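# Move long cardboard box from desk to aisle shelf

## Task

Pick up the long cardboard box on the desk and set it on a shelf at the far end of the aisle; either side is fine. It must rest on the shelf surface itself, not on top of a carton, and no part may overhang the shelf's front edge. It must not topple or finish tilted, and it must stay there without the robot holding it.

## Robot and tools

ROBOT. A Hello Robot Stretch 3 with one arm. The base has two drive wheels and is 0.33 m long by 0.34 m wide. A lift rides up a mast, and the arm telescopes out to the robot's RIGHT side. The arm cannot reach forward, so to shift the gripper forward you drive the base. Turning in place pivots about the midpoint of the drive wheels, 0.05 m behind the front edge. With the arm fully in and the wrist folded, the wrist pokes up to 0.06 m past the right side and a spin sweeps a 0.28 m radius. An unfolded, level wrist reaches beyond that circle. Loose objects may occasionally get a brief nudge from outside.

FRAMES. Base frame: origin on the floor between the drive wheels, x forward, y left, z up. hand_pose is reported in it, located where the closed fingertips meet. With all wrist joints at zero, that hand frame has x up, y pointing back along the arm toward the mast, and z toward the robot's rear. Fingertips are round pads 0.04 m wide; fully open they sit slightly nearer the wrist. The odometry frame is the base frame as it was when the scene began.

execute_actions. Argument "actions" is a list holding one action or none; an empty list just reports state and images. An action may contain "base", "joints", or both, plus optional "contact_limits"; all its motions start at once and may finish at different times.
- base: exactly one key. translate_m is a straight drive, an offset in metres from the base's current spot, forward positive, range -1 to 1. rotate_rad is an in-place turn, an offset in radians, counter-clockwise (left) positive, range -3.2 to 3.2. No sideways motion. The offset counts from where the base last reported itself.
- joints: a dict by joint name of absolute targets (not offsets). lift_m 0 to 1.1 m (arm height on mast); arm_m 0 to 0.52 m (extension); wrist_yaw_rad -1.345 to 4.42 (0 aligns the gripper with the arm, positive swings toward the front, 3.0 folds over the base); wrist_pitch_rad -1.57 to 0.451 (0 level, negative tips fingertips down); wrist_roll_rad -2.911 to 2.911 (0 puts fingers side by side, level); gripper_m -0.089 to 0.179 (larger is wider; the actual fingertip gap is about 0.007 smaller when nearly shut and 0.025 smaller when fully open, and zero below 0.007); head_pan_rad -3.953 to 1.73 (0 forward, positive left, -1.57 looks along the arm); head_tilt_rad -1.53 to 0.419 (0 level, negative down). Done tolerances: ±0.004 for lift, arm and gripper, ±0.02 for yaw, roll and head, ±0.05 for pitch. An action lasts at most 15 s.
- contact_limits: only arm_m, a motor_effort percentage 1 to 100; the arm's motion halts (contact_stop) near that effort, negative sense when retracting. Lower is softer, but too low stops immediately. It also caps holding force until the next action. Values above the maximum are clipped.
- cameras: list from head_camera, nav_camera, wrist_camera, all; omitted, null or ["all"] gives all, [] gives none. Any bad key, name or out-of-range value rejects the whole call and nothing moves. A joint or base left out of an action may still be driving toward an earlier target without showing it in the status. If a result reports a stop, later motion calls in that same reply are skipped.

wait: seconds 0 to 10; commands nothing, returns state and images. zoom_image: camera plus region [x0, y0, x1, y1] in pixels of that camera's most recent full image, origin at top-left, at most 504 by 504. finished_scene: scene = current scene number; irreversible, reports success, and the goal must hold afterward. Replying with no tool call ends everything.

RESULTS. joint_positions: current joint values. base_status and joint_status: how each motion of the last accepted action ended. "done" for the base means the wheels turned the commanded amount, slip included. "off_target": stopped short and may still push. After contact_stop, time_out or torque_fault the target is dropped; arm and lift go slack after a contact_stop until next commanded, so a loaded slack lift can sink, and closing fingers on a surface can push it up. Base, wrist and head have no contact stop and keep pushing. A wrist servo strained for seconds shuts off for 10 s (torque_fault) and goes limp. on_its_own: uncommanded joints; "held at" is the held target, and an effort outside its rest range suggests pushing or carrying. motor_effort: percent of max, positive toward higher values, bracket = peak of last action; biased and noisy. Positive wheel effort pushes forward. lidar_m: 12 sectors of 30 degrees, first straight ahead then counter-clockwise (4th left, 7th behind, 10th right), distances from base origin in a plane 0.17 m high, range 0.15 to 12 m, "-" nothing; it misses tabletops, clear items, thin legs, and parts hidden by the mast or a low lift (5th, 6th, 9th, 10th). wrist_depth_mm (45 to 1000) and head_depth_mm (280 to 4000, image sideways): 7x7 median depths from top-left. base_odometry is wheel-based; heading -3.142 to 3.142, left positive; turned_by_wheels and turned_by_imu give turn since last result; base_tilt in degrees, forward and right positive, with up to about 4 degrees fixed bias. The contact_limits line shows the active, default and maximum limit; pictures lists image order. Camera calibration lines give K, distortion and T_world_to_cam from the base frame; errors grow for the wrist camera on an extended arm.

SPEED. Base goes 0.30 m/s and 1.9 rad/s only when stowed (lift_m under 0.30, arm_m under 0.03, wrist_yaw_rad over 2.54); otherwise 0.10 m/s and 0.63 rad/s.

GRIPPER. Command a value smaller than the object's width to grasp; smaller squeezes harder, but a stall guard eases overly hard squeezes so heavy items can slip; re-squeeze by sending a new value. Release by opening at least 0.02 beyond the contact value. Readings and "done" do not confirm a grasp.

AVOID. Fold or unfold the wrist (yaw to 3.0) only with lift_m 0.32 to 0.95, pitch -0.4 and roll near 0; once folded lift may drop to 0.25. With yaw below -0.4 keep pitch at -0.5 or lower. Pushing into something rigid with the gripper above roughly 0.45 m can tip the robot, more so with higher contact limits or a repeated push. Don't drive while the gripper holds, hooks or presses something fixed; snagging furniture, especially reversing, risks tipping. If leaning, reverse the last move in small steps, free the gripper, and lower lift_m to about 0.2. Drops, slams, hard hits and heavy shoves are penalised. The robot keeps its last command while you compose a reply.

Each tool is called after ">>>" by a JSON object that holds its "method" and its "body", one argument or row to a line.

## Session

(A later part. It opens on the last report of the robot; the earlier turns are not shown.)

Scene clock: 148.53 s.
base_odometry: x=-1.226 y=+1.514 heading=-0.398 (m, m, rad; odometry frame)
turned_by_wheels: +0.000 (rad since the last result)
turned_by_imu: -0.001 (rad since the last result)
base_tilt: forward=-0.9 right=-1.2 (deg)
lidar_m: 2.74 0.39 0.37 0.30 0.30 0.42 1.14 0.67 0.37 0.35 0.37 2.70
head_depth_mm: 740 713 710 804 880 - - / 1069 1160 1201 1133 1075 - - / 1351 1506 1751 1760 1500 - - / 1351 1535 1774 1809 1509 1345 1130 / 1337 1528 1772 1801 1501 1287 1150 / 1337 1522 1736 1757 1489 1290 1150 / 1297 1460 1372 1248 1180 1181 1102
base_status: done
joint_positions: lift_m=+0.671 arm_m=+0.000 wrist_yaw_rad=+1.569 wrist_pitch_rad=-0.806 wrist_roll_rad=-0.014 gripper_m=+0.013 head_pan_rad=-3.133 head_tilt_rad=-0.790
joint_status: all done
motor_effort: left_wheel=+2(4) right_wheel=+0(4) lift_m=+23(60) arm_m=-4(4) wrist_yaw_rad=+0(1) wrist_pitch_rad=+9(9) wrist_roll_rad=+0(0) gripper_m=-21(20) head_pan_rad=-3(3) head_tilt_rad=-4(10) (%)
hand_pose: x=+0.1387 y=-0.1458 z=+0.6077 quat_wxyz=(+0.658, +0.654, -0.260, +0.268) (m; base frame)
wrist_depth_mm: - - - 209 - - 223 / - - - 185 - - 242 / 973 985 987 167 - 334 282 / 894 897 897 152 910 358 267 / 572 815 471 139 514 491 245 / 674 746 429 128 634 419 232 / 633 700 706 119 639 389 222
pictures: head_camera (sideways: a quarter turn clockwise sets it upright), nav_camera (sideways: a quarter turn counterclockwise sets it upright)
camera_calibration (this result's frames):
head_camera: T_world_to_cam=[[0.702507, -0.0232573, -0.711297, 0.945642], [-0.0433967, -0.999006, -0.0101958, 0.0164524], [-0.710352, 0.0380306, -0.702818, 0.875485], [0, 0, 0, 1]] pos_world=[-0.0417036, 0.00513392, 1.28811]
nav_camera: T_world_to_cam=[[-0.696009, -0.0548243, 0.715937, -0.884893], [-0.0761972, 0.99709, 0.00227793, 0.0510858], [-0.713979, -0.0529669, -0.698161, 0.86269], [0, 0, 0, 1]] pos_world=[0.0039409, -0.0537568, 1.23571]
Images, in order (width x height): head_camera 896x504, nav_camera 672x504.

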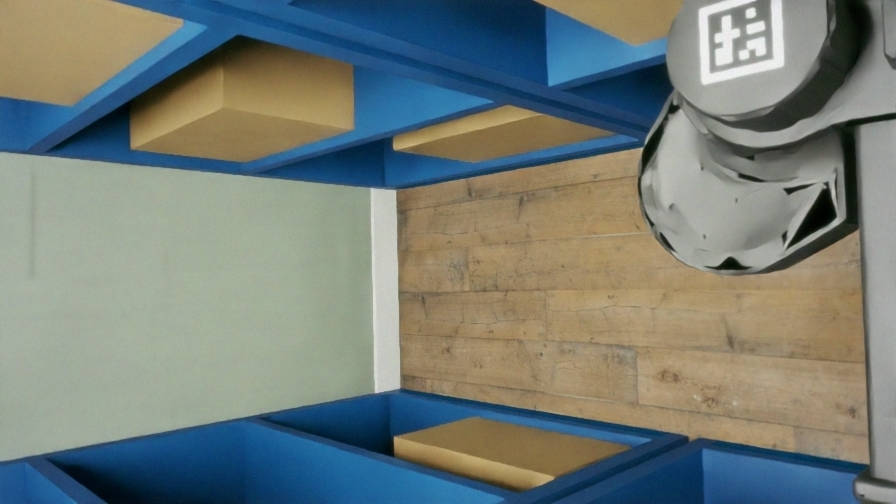

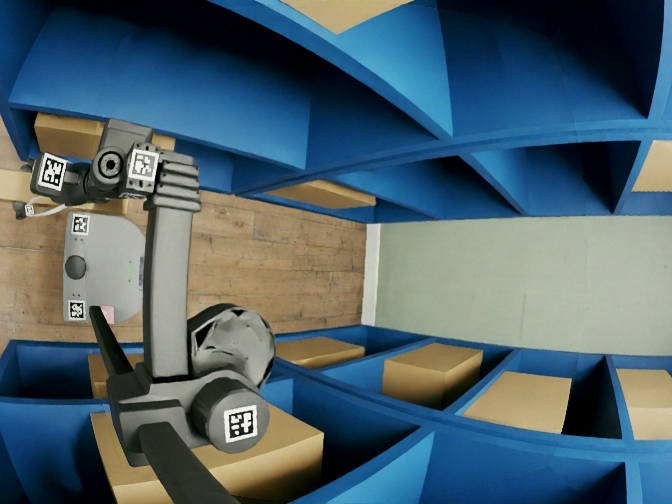

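>>> {"method": "execute_actions", "body": {
  "actions": [
    {"base": {"translate_m": -1.0}, "joints": {"head_pan_rad": -1.2, "head_tilt_rad": -0.9}}
  ],
  "cameras": ["head_camera", "nav_camera"]
}}

Scene clock: 162.93 s.
base_odometry: x=-2.148 y=+1.901 heading=-0.398 (m, m, rad; odometry frame)
turned_by_wheels: +0.000 (rad since the last result)
turned_by_imu: -0.001 (rad since the last result)
base_tilt: forward=-0.9 right=-1.2 (deg)
lidar_m: 1.28 0.41 0.30 0.29 0.30 0.59 0.58 0.60 0.37 0.36 0.37 0.48
head_depth_mm: 651 570 455 417 833 755 - / 661 566 454 905 833 757 1058 / 678 564 453 923 831 922 549 / 687 562 453 948 829 961 - / 655 561 451 918 826 1048 822 / 541 541 463 738 822 1053 1067 / 452 489 476 609 828 1001 1085
base_status: done
joint_positions: lift_m=+0.671 arm_m=+0.000 wrist_yaw_rad=+1.569 wrist_pitch_rad=-0.806 wrist_roll_rad=-0.014 gripper_m=+0.013 head_pan_rad=-1.207 head_tilt_rad=-0.889
joint_status: all done
motor_effort: left_wheel=+2(6) right_wheel=+0(2) lift_m=+24(23) arm_m=-3(3) wrist_yaw_rad=+0(0) wrist_pitch_rad=+9(9) wrist_roll_rad=+0(0) gripper_m=-21(21) head_pan_rad=+3(37) head_tilt_rad=-4(12) (%)
hand_pose: x=+0.1387 y=-0.1458 z=+0.6077 quat_wxyz=(+0.658, +0.654, -0.260, +0.268) (m; base frame)
wrist_depth_mm: 663 850 - 210 823 341 267 / 609 864 - 186 944 339 314 / 653 858 992 167 905 364 293 / 565 827 909 152 682 457 266 / 600 796 474 139 601 448 249 / 575 744 430 128 522 421 233 / 578 692 701 119 654 390 227
pictures: head_camera (sideways: a quarter turn clockwise sets it upright), nav_camera (sideways: a quarter turn counterclockwise sets it upright)
camera_calibration (this result's frames):
head_camera: T_world_to_cam=[[-0.24633, 0.729119, -0.638519, 0.856595], [0.951261, 0.308009, -0.0152678, 0.0169864], [0.185538, -0.611159, -0.769455, 0.956679], [0, 0, 0, 1]] pos_world=[0.0173467, -0.0451091, 1.28333]
nav_camera: T_world_to_cam=[[0.317448, -0.69632, 0.643712, -0.796959], [-0.908348, -0.418192, -0.00441485, 0.0648751], [0.272269, -0.583313, -0.765255, 0.943928], [0, 0, 0, 1]] pos_world=[0.0549197, 0.0227974, 1.23564]
Images, in order (width x height): head_camera 896x504, nav_camera 672x504.

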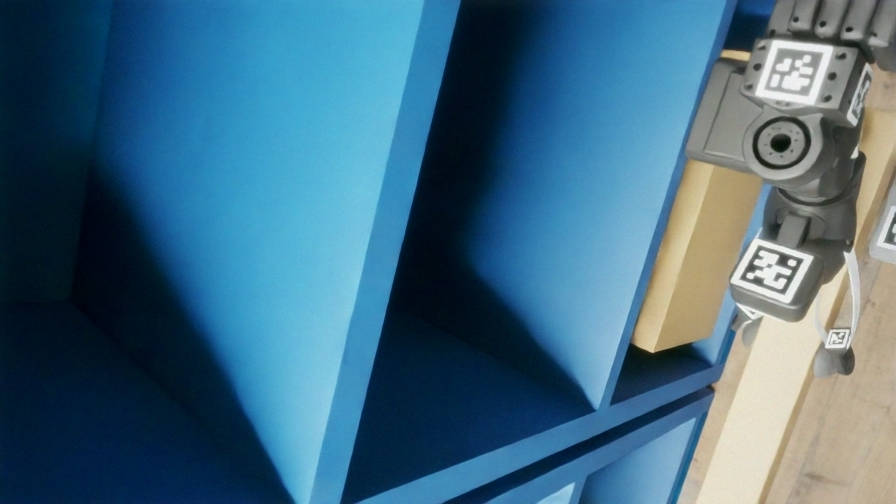

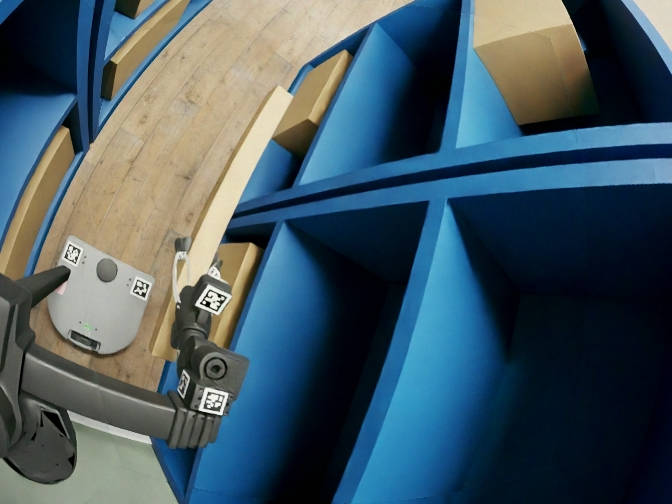

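>>> {"method": "execute_actions", "body": {
  "actions": [
    {"base": {"translate_m": -0.255}, "joints": {"head_pan_rad": -0.55, "head_tilt_rad": -0.95}}
  ],
  "cameras": ["head_camera", "nav_camera"]
}}

Scene clock: 169.30 s.
base_odometry: x=-2.383 y=+2.000 heading=-0.398 (m, m, rad; odometry frame)
turned_by_wheels: +0.000 (rad since the last result)
turned_by_imu: +0.000 (rad since the last result)
base_tilt: forward=-0.8 right=-1.2 (deg)
lidar_m: 1.14 0.41 0.30 0.35 0.39 0.33 0.32 0.33 0.43 0.37 0.37 0.51
head_depth_mm: 659 519 450 933 809 743 1070 / 646 517 1019 927 811 939 - / 616 532 952 928 974 1073 588 / 584 679 853 955 1227 647 1098 / 591 717 930 1434 731 1220 1092 / 732 1312 1348 1484 1345 1218 1095 / 1353 1389 1734 1574 1372 1211 1088
base_status: done
joint_positions: lift_m=+0.671 arm_m=+0.000 wrist_yaw_rad=+1.569 wrist_pitch_rad=-0.806 wrist_roll_rad=-0.014 gripper_m=+0.013 head_pan_rad=-0.557 head_tilt_rad=-0.938
joint_status: all done
motor_effort: left_wheel=+2(5) right_wheel=+0(4) lift_m=+24(24) arm_m=-3(4) wrist_yaw_rad=+0(0) wrist_pitch_rad=+9(9) wrist_roll_rad=+0(1) gripper_m=-21(21) head_pan_rad=+3(34) head_tilt_rad=-4(9) (%)
hand_pose: x=+0.1387 y=-0.1458 z=+0.6077 quat_wxyz=(+0.658, +0.654, -0.260, +0.268) (m; base frame)
wrist_depth_mm: 574 857 - 210 678 378 368 / 605 908 - 185 686 342 326 / 574 838 988 167 743 514 294 / 576 824 883 152 735 481 265 / 575 783 478 139 550 445 249 / 577 753 431 128 523 418 232 / 581 694 697 119 654 391 227
pictures: head_camera (sideways: a quarter turn clockwise sets it upright), nav_camera (sideways: a quarter turn counterclockwise sets it upright)
camera_calibration (this result's frames):
head_camera: T_world_to_cam=[[-0.663308, 0.44757, -0.599753, 0.80863], [0.570224, 0.821298, -0.0177505, 0.0225419], [0.484631, -0.353767, -0.799988, 0.994555], [0, 0, 0, 1]] pos_world=[0.0415243, -0.0285906, 1.28101]
nav_camera: T_world_to_cam=[[0.7003, -0.37856, 0.605204, -0.749121], [-0.470331, -0.882456, -0.00774853, 0.0665429], [0.536999, -0.27922, -0.796033, 0.982332], [0, 0, 0, 1]] pos_world=[0.0283953, 0.0494207, 1.23586]
Images, in order (width x height): head_camera 896x504, nav_camera 672x504.

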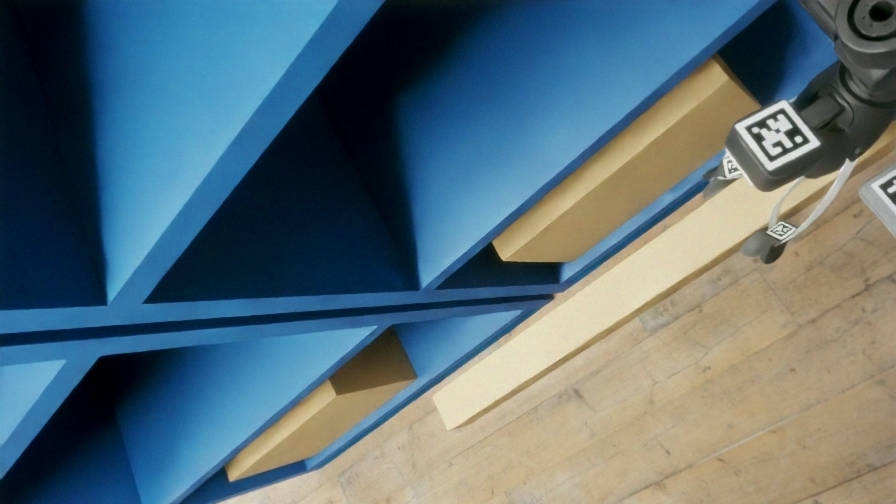

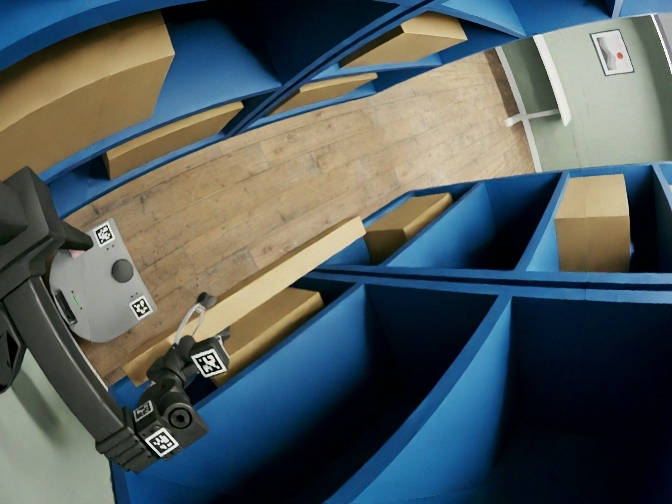

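>>> {"method": "execute_actions", "body": {
  "actions": [
    {"base": {"translate_m": -0.014}, "joints": {"arm_m": 0.15, "head_pan_rad": -0.7, "head_tilt_rad": -0.9}, "contact_limits": {"arm_m": 15}}
  ],
  "cameras": ["head_camera", "nav_camera"]
}}

Scene clock: 174.00 s.
base_odometry: x=-2.396 y=+2.006 heading=-0.398 (m, m, rad; odometry frame)
turned_by_wheels: +0.000 (rad since the last result)
turned_by_imu: +0.001 (rad since the last result)
base_tilt: forward=-0.8 right=-1.1 (deg)
lidar_m: 1.15 0.41 0.31 0.41 0.37 0.32 0.31 0.32 0.43 0.37 0.37 0.51
head_depth_mm: 718 555 448 919 843 - 1009 / 726 553 459 956 826 659 1068 / 692 550 1032 954 809 1067 1101 / 660 548 953 955 769 1198 1098 / 620 585 840 912 1265 1231 1102 / 571 667 823 1453 1391 1231 1099 / 633 1338 1190 1548 1392 1225 1093
base_status: done
joint_positions: lift_m=+0.671 arm_m=+0.150 wrist_yaw_rad=+1.569 wrist_pitch_rad=-0.806 wrist_roll_rad=-0.014 gripper_m=+0.013 head_pan_rad=-0.693 head_tilt_rad=-0.902
joint_status: all done
motor_effort: left_wheel=+2(5) right_wheel=+0(6) lift_m=+24(24) arm_m=+5(4) wrist_yaw_rad=+0(0) wrist_pitch_rad=+9(9) wrist_roll_rad=+0(0) gripper_m=-21(21) head_pan_rad=-3(17) head_tilt_rad=+1(5) (%)
contact_limits: arm_m 15 (drawing in: default 20, maximum 33; extending or still: default 28, maximum 46)
hand_pose: x=+0.1387 y=-0.2950 z=+0.6077 quat_wxyz=(+0.658, +0.654, -0.260, +0.268) (m; base frame)
wrist_depth_mm: 811 - - 209 362 365 369 / 758 - - 185 321 326 326 / 776 969 986 167 290 292 292 / 762 886 896 152 263 263 265 / 763 818 468 139 242 241 244 / 732 759 432 128 215 223 225 / 689 697 693 119 207 207 207
pictures: head_camera (sideways: a quarter turn clockwise sets it upright), nav_camera (sideways: a quarter turn counterclockwise sets it upright)
camera_calibration (this result's frames):
head_camera: T_world_to_cam=[[-0.579578, 0.519288, -0.628037, 0.84497], [0.676756, 0.736034, -0.0159528, 0.0195524], [0.453972, -0.434274, -0.77802, 0.966179], [0, 0, 0, 1]] pos_world=[0.0378746, -0.0335877, 1.28269]
nav_camera: T_world_to_cam=[[0.625435, -0.455807, 0.633302, -0.785273], [-0.585431, -0.810705, -0.00533071, 0.0640976], [0.515851, -0.36742, -0.773887, 0.953666], [0, 0, 0, 1]] pos_world=[0.036713, 0.0444275, 1.23569]
Images, in order (width x height): head_camera 896x504, nav_camera 672x504.

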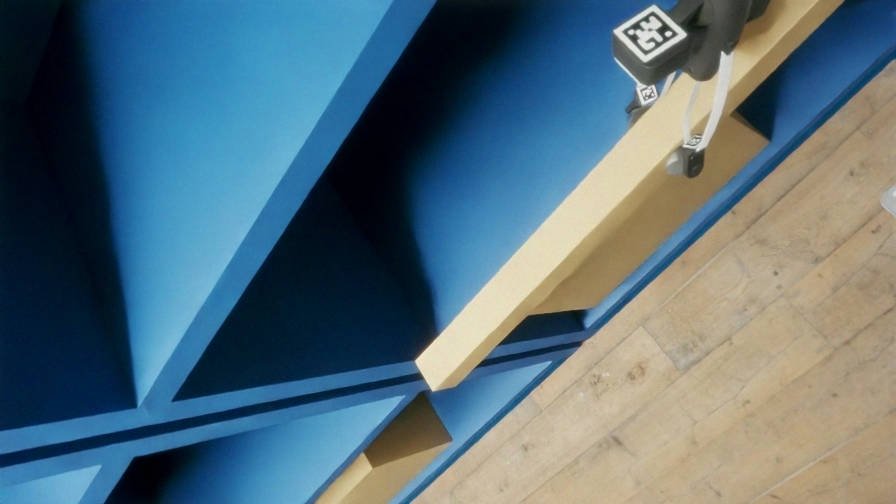

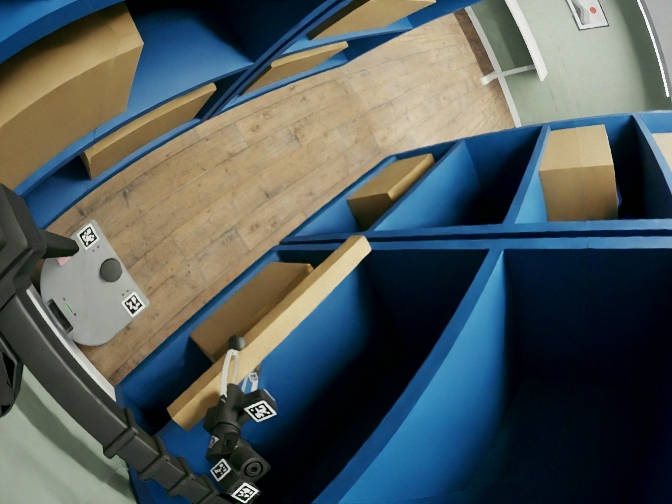

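>>> {"method": "execute_actions", "body": {
  "actions": [
    {"joints": {"arm_m": 0.3, "head_pan_rad": -1.0}, "contact_limits": {"arm_m": 15}}
  ]
}}

Scene clock: 178.03 s.
base_odometry: x=-2.396 y=+2.006 heading=-0.398 (m, m, rad; odometry frame)
turned_by_wheels: +0.000 (rad since the last result)
turned_by_imu: +0.001 (rad since the last result)
base_tilt: forward=-0.8 right=-1.2 (deg)
lidar_m: 1.15 0.41 0.31 0.41 0.37 0.32 0.31 0.32 0.43 0.37 0.37 0.51
head_depth_mm: 663 554 447 411 715 740 1059 / 684 551 446 936 769 1107 1070 / 705 550 444 957 785 1102 1105 / 718 548 468 952 822 1127 1106 / 715 546 482 888 875 1195 1097 / 699 544 930 890 1070 1236 1099 / 651 543 812 906 1260 1229 1091
base_status: not commanded
joint_positions: lift_m=+0.671 arm_m=+0.300 wrist_yaw_rad=+1.569 wrist_pitch_rad=-0.806 wrist_roll_rad=-0.014 gripper_m=+0.013 head_pan_rad=-0.993 head_tilt_rad=-0.902
joint_status: all done
motor_effort: left_wheel=+1(2) right_wheel=+0(0) lift_m=+24(24) arm_m=+5(3) wrist_yaw_rad=+0(0) wrist_pitch_rad=+9(9) wrist_roll_rad=+0(0) gripper_m=-21(21) head_pan_rad=-3(22) head_tilt_rad=+1(0) (%)
contact_limits: arm_m 15 (drawing in: default 20, maximum 33; extending or still: default 28, maximum 46)
hand_pose: x=+0.1387 y=-0.4450 z=+0.6077 quat_wxyz=(+0.658, +0.654, -0.260, +0.268) (m; base frame)
wrist_depth_mm: 995 - 365 209 361 362 368 / 973 - 317 186 321 323 325 / 950 996 283 167 289 291 292 / 876 887 259 152 262 263 266 / 822 804 188 139 242 241 242 / 748 743 172 128 214 223 224 / 694 208 201 119 206 207 207
pictures: head_camera (sideways: a quarter turn clockwise sets it upright), nav_camera (sideways: a quarter turn counterclockwise sets it upright), wrist_camera
camera_calibration (this result's frames):
head_camera: T_world_to_cam=[[-0.400208, 0.667355, -0.628069, 0.843918], [0.86405, 0.503153, -0.0159507, 0.0184072], [0.30537, -0.549067, -0.777994, 0.967052], [0, 0, 0, 1]] pos_world=[0.0265294, -0.0414786, 1.28269]
nav_camera: T_world_to_cam=[[0.462778, -0.620262, 0.633334, -0.784323], [-0.798871, -0.601479, -0.0053279, 0.0653959], [0.384242, -0.503486, -0.77386, 0.954435], [0, 0, 0, 1]] pos_world=[0.0484769, 0.0333936, 1.23569]
wrist_camera: T_world_to_cam=[[0.0303565, -0.999135, 0.0284295, -0.471804], [-0.859291, -0.0406156, -0.509872, 0.432731], [0.510586, -0.00895126, -0.85978, 0.611709], [0, 0, 0, 1]] pos_world=[0.0738339, -0.448345, 0.759986]
Images, in order (width x height): head_camera 896x504, nav_camera 672x504, wrist_camera 644x364.

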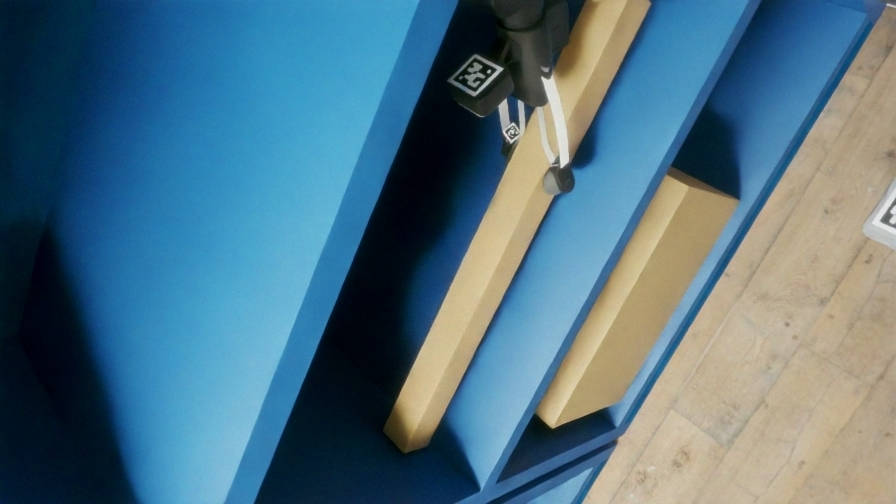

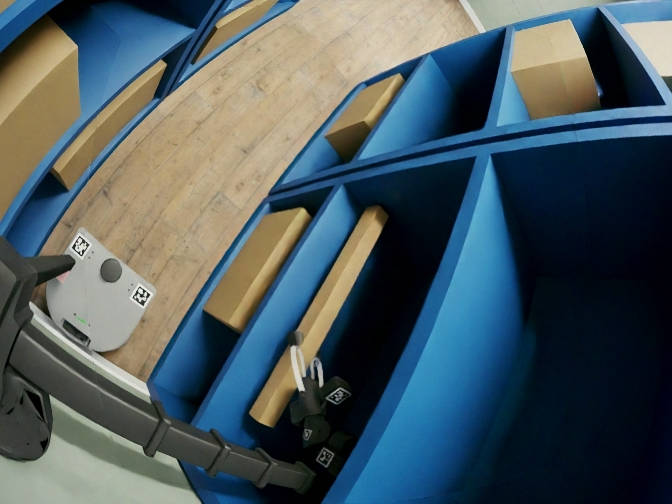

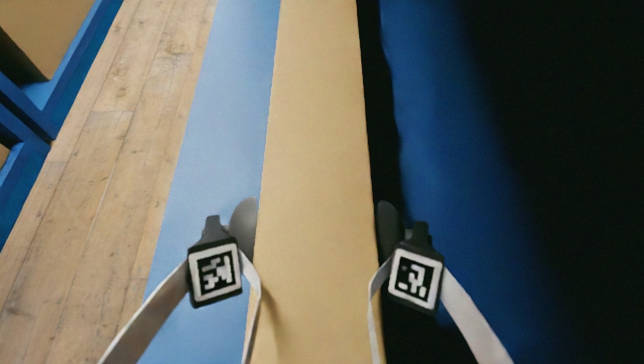

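>>> {"method": "execute_actions", "body": {
  "actions": [
    {"joints": {"lift_m": 0.631}}
  ],
  "cameras": []
}}

Scene clock: 179.90 s.
base_odometry: x=-2.396 y=+2.006 heading=-0.398 (m, m, rad; odometry frame)
turned_by_wheels: +0.000 (rad since the last result)
turned_by_imu: +0.000 (rad since the last result)
base_tilt: forward=-0.8 right=-1.2 (deg)
lidar_m: 1.15 0.41 0.31 0.41 0.37 0.32 0.31 0.32 0.43 0.37 0.37 0.51
head_depth_mm: 661 552 448 419 743 739 1057 / 684 551 446 939 778 1107 1076 / 704 550 445 958 796 1106 1101 / 716 548 468 953 821 1122 1100 / 716 547 482 950 874 1197 1099 / 699 545 929 908 1063 1234 1096 / 651 542 815 910 1264 1230 1098
base_status: not commanded
joint_positions: lift_m=+0.632 arm_m=+0.300 wrist_yaw_rad=+1.569 wrist_pitch_rad=-0.806 wrist_roll_rad=-0.014 gripper_m=+0.013 head_pan_rad=-0.993 head_tilt_rad=-0.902
joint_status: all done
motor_effort: left_wheel=+2(2) right_wheel=+0(0) lift_m=+24(26) arm_m=+5(5) wrist_yaw_rad=+0(0) wrist_pitch_rad=+9(9) wrist_roll_rad=+0(0) gripper_m=-20(21) head_pan_rad=-3(2) head_tilt_rad=+1(1) (%)
hand_pose: x=+0.1387 y=-0.4450 z=+0.5687 quat_wxyz=(+0.658, +0.654, -0.260, +0.268) (m; base frame)
wrist_depth_mm: 972 - 292 210 297 300 300 / 971 - 261 185 263 264 268 / 905 913 233 167 238 239 241 / 854 825 213 152 215 217 218 / 775 199 167 139 199 198 200 / 715 183 153 128 177 184 184 / 663 167 166 119 169 170 171
pictures: none
No camera images: the call's "cameras" was empty. Leave "cameras" out to get every camera's image.

>>> {"method": "execute_actions", "body": {
  "actions": [
    {"joints": {"lift_m": 0.626}}
  ],
  "cameras": []
}}

>>> {"method": "execute_actions", "body": {
  "actions": [
    {"joints": {"gripper_m": 0.09}}
  ],
  "cameras": []
}}

>>> {"method": "execute_actions", "body": {
  "actions": [
    {"joints": {"lift_m": 0.69}}
  ],
  "cameras": ["head_camera", "wrist_camera"]
}}

Scene clock: 181.97 s.
base_odometry: x=-2.396 y=+2.006 heading=-0.398 (m, m, rad; odometry frame)
turned_by_wheels: +0.000 (rad since the last result)
turned_by_imu: +0.000 (rad since the last result)
base_tilt: forward=-0.9 right=-1.2 (deg)
lidar_m: 1.15 0.41 0.31 0.41 0.37 0.32 0.31 0.32 0.43 0.37 0.37 0.51
head_depth_mm: 663 555 447 419 742 738 1057 / 684 552 446 938 780 1109 1075 / 705 551 445 959 800 1108 1103 / 720 549 470 954 823 1124 1103 / 716 547 482 951 872 1190 1099 / 700 545 928 909 1066 1228 1093 / 651 544 815 910 1266 1223 1097
base_status: not commanded
joint_positions: lift_m=+0.627 arm_m=+0.300 wrist_yaw_rad=+1.569 wrist_pitch_rad=-0.800 wrist_roll_rad=-0.014 gripper_m=+0.013 head_pan_rad=-0.993 head_tilt_rad=-0.902
joint_status: all done
motor_effort: left_wheel=+0(2) right_wheel=+3(0) lift_m=+19(25) arm_m=+5(5) wrist_yaw_rad=+0(0) wrist_pitch_rad=+6(9) wrist_roll_rad=+1(0) gripper_m=-21(21) head_pan_rad=-3(3) head_tilt_rad=+1(1) (%)
hand_pose: x=+0.1398 y=-0.4450 z=+0.5648 quat_wxyz=(+0.658, +0.653, -0.261, +0.270) (m; base frame)
wrist_depth_mm: 968 - 289 210 294 296 298 / 973 - 257 186 260 264 264 / 923 914 231 167 233 234 237 / 840 216 209 151 212 213 214 / 764 195 166 139 197 195 197 / 717 180 152 128 173 180 180 / 656 164 162 119 166 167 167
pictures: none
No camera images: the call's "cameras" was empty. Leave "cameras" out to get every camera's image.

Scene clock: 183.23 s.
base_odometry: x=-2.396 y=+2.006 heading=-0.398 (m, m, rad; odometry frame)
turned_by_wheels: +0.000 (rad since the last result)
turned_by_imu: +0.000 (rad since the last result)
base_tilt: forward=-0.8 right=-1.1 (deg)
lidar_m: 1.14 0.41 0.31 0.41 0.37 0.32 0.31 0.32 0.43 0.37 0.37 0.51
head_depth_mm: 663 553 447 419 744 739 1065 / 683 552 446 939 779 1104 1073 / 705 550 445 957 793 1103 1101 / 717 548 469 955 819 1121 1100 / 715 546 481 953 875 1193 1100 / 699 545 927 908 1066 1230 1093 / 651 544 815 908 1263 1227 1092
base_status: not commanded
joint_positions: lift_m=+0.627 arm_m=+0.300 wrist_yaw_rad=+1.570 wrist_pitch_rad=-0.800 wrist_roll_rad=-0.014 gripper_m=+0.090 head_pan_rad=-0.993 head_tilt_rad=-0.902
joint_status: all done
motor_effort: left_wheel=+1(1) right_wheel=+1(3) lift_m=+23(23) arm_m=+5(5) wrist_yaw_rad=-1(0) wrist_pitch_rad=+6(6) wrist_roll_rad=+1(0) gripper_m=+0(86) head_pan_rad=-3(3) head_tilt_rad=+1(1) (%)
hand_pose: x=+0.1398 y=-0.4449 z=+0.5647 quat_wxyz=(+0.658, +0.653, -0.261, +0.270) (m; base frame)
wrist_depth_mm: 982 - 287 209 293 295 297 / 963 - 257 185 260 260 261 / 919 921 229 167 234 234 236 / 845 824 208 151 211 213 214 / 777 197 189 139 194 195 196 / 716 182 172 128 175 181 180 / 656 163 162 119 164 166 167
pictures: none
No camera images: the call's "cameras" was empty. Leave "cameras" out to get every camera's image.

Scene clock: 184.63 s.
base_odometry: x=-2.396 y=+2.006 heading=-0.398 (m, m, rad; odometry frame)
turned_by_wheels: +0.000 (rad since the last result)
turned_by_imu: +0.000 (rad since the last result)
base_tilt: forward=-0.9 right=-1.2 (deg)
lidar_m: 1.15 0.41 0.31 0.41 0.37 0.32 0.31 0.32 0.43 0.37 0.37 0.51
head_depth_mm: 661 554 447 408 756 739 1061 / 684 553 445 926 780 1106 1072 / 708 551 445 957 801 1108 1101 / 718 549 469 953 822 1123 1101 / 716 547 482 952 874 1194 1098 / 697 545 928 908 1064 1230 1099 / 652 543 812 906 1266 1228 1097
base_status: not commanded
joint_positions: lift_m=+0.689 arm_m=+0.300 wrist_yaw_rad=+1.570 wrist_pitch_rad=-0.800 wrist_roll_rad=-0.014 gripper_m=+0.090 head_pan_rad=-0.993 head_tilt_rad=-0.902
joint_status: all done
motor_effort: left_wheel=+1(0) right_wheel=+1(1) lift_m=+59(67) arm_m=+5(5) wrist_yaw_rad=+0(1) wrist_pitch_rad=+6(6) wrist_roll_rad=+1(0) gripper_m=+1(1) head_pan_rad=-2(3) head_tilt_rad=+0(1) (%)
hand_pose: x=+0.1398 y=-0.4449 z=+0.6275 quat_wxyz=(+0.658, +0.653, -0.261, +0.270) (m; base frame)
wrist_depth_mm: 957 - 408 328 399 399 393 / 989 - 355 283 350 354 358 / 964 - 312 254 314 317 319 / 892 910 283 225 286 289 289 / 828 842 262 206 265 262 265 / 770 767 236 190 242 245 244 / 720 226 222 177 224 225 225
pictures: head_camera (sideways: a quarter turn clockwise sets it upright), wrist_camera
camera_calibration (this result's frames):
head_camera: T_world_to_cam=[[-0.400192, 0.667331, -0.628105, 0.843965], [0.86405, 0.503153, -0.0159484, 0.0184041], [0.30539, -0.549097, -0.777965, 0.967014], [0, 0, 0, 1]] pos_world=[0.0265299, -0.0414793, 1.2827]
wrist_camera: T_world_to_cam=[[0.0309381, -0.999112, 0.0286071, -0.472471], [-0.856413, -0.0412548, -0.514641, 0.446082], [0.515364, -0.00857741, -0.856928, 0.625846], [0, 0, 0, 1]] pos_world=[0.0741094, -0.44828, 0.779393]
Images, in order (width x height): head_camera 896x504, wrist_camera 644x364.

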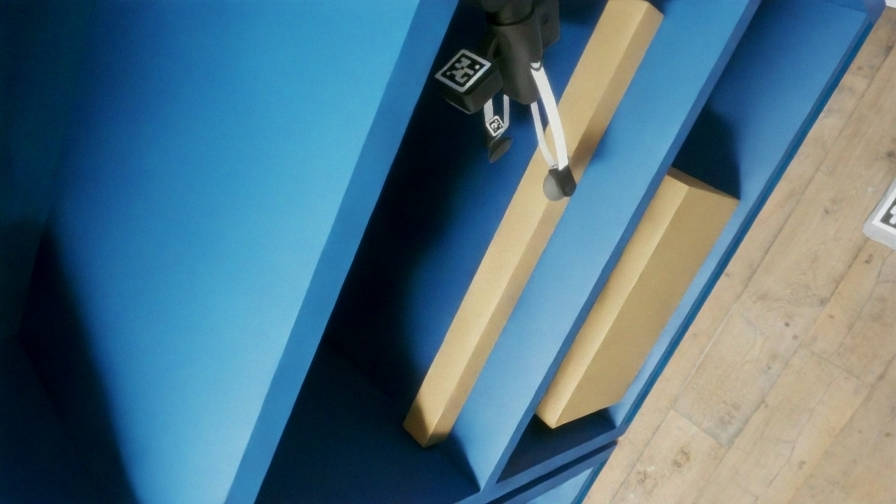

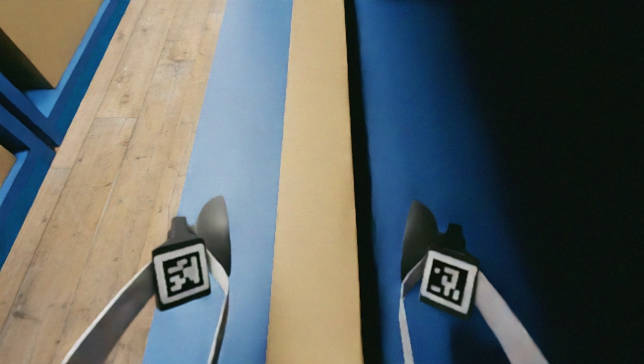

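>>> {"method": "finished_scene", "body": {
  "scene": 1
}}

The scene is finished: the task was done.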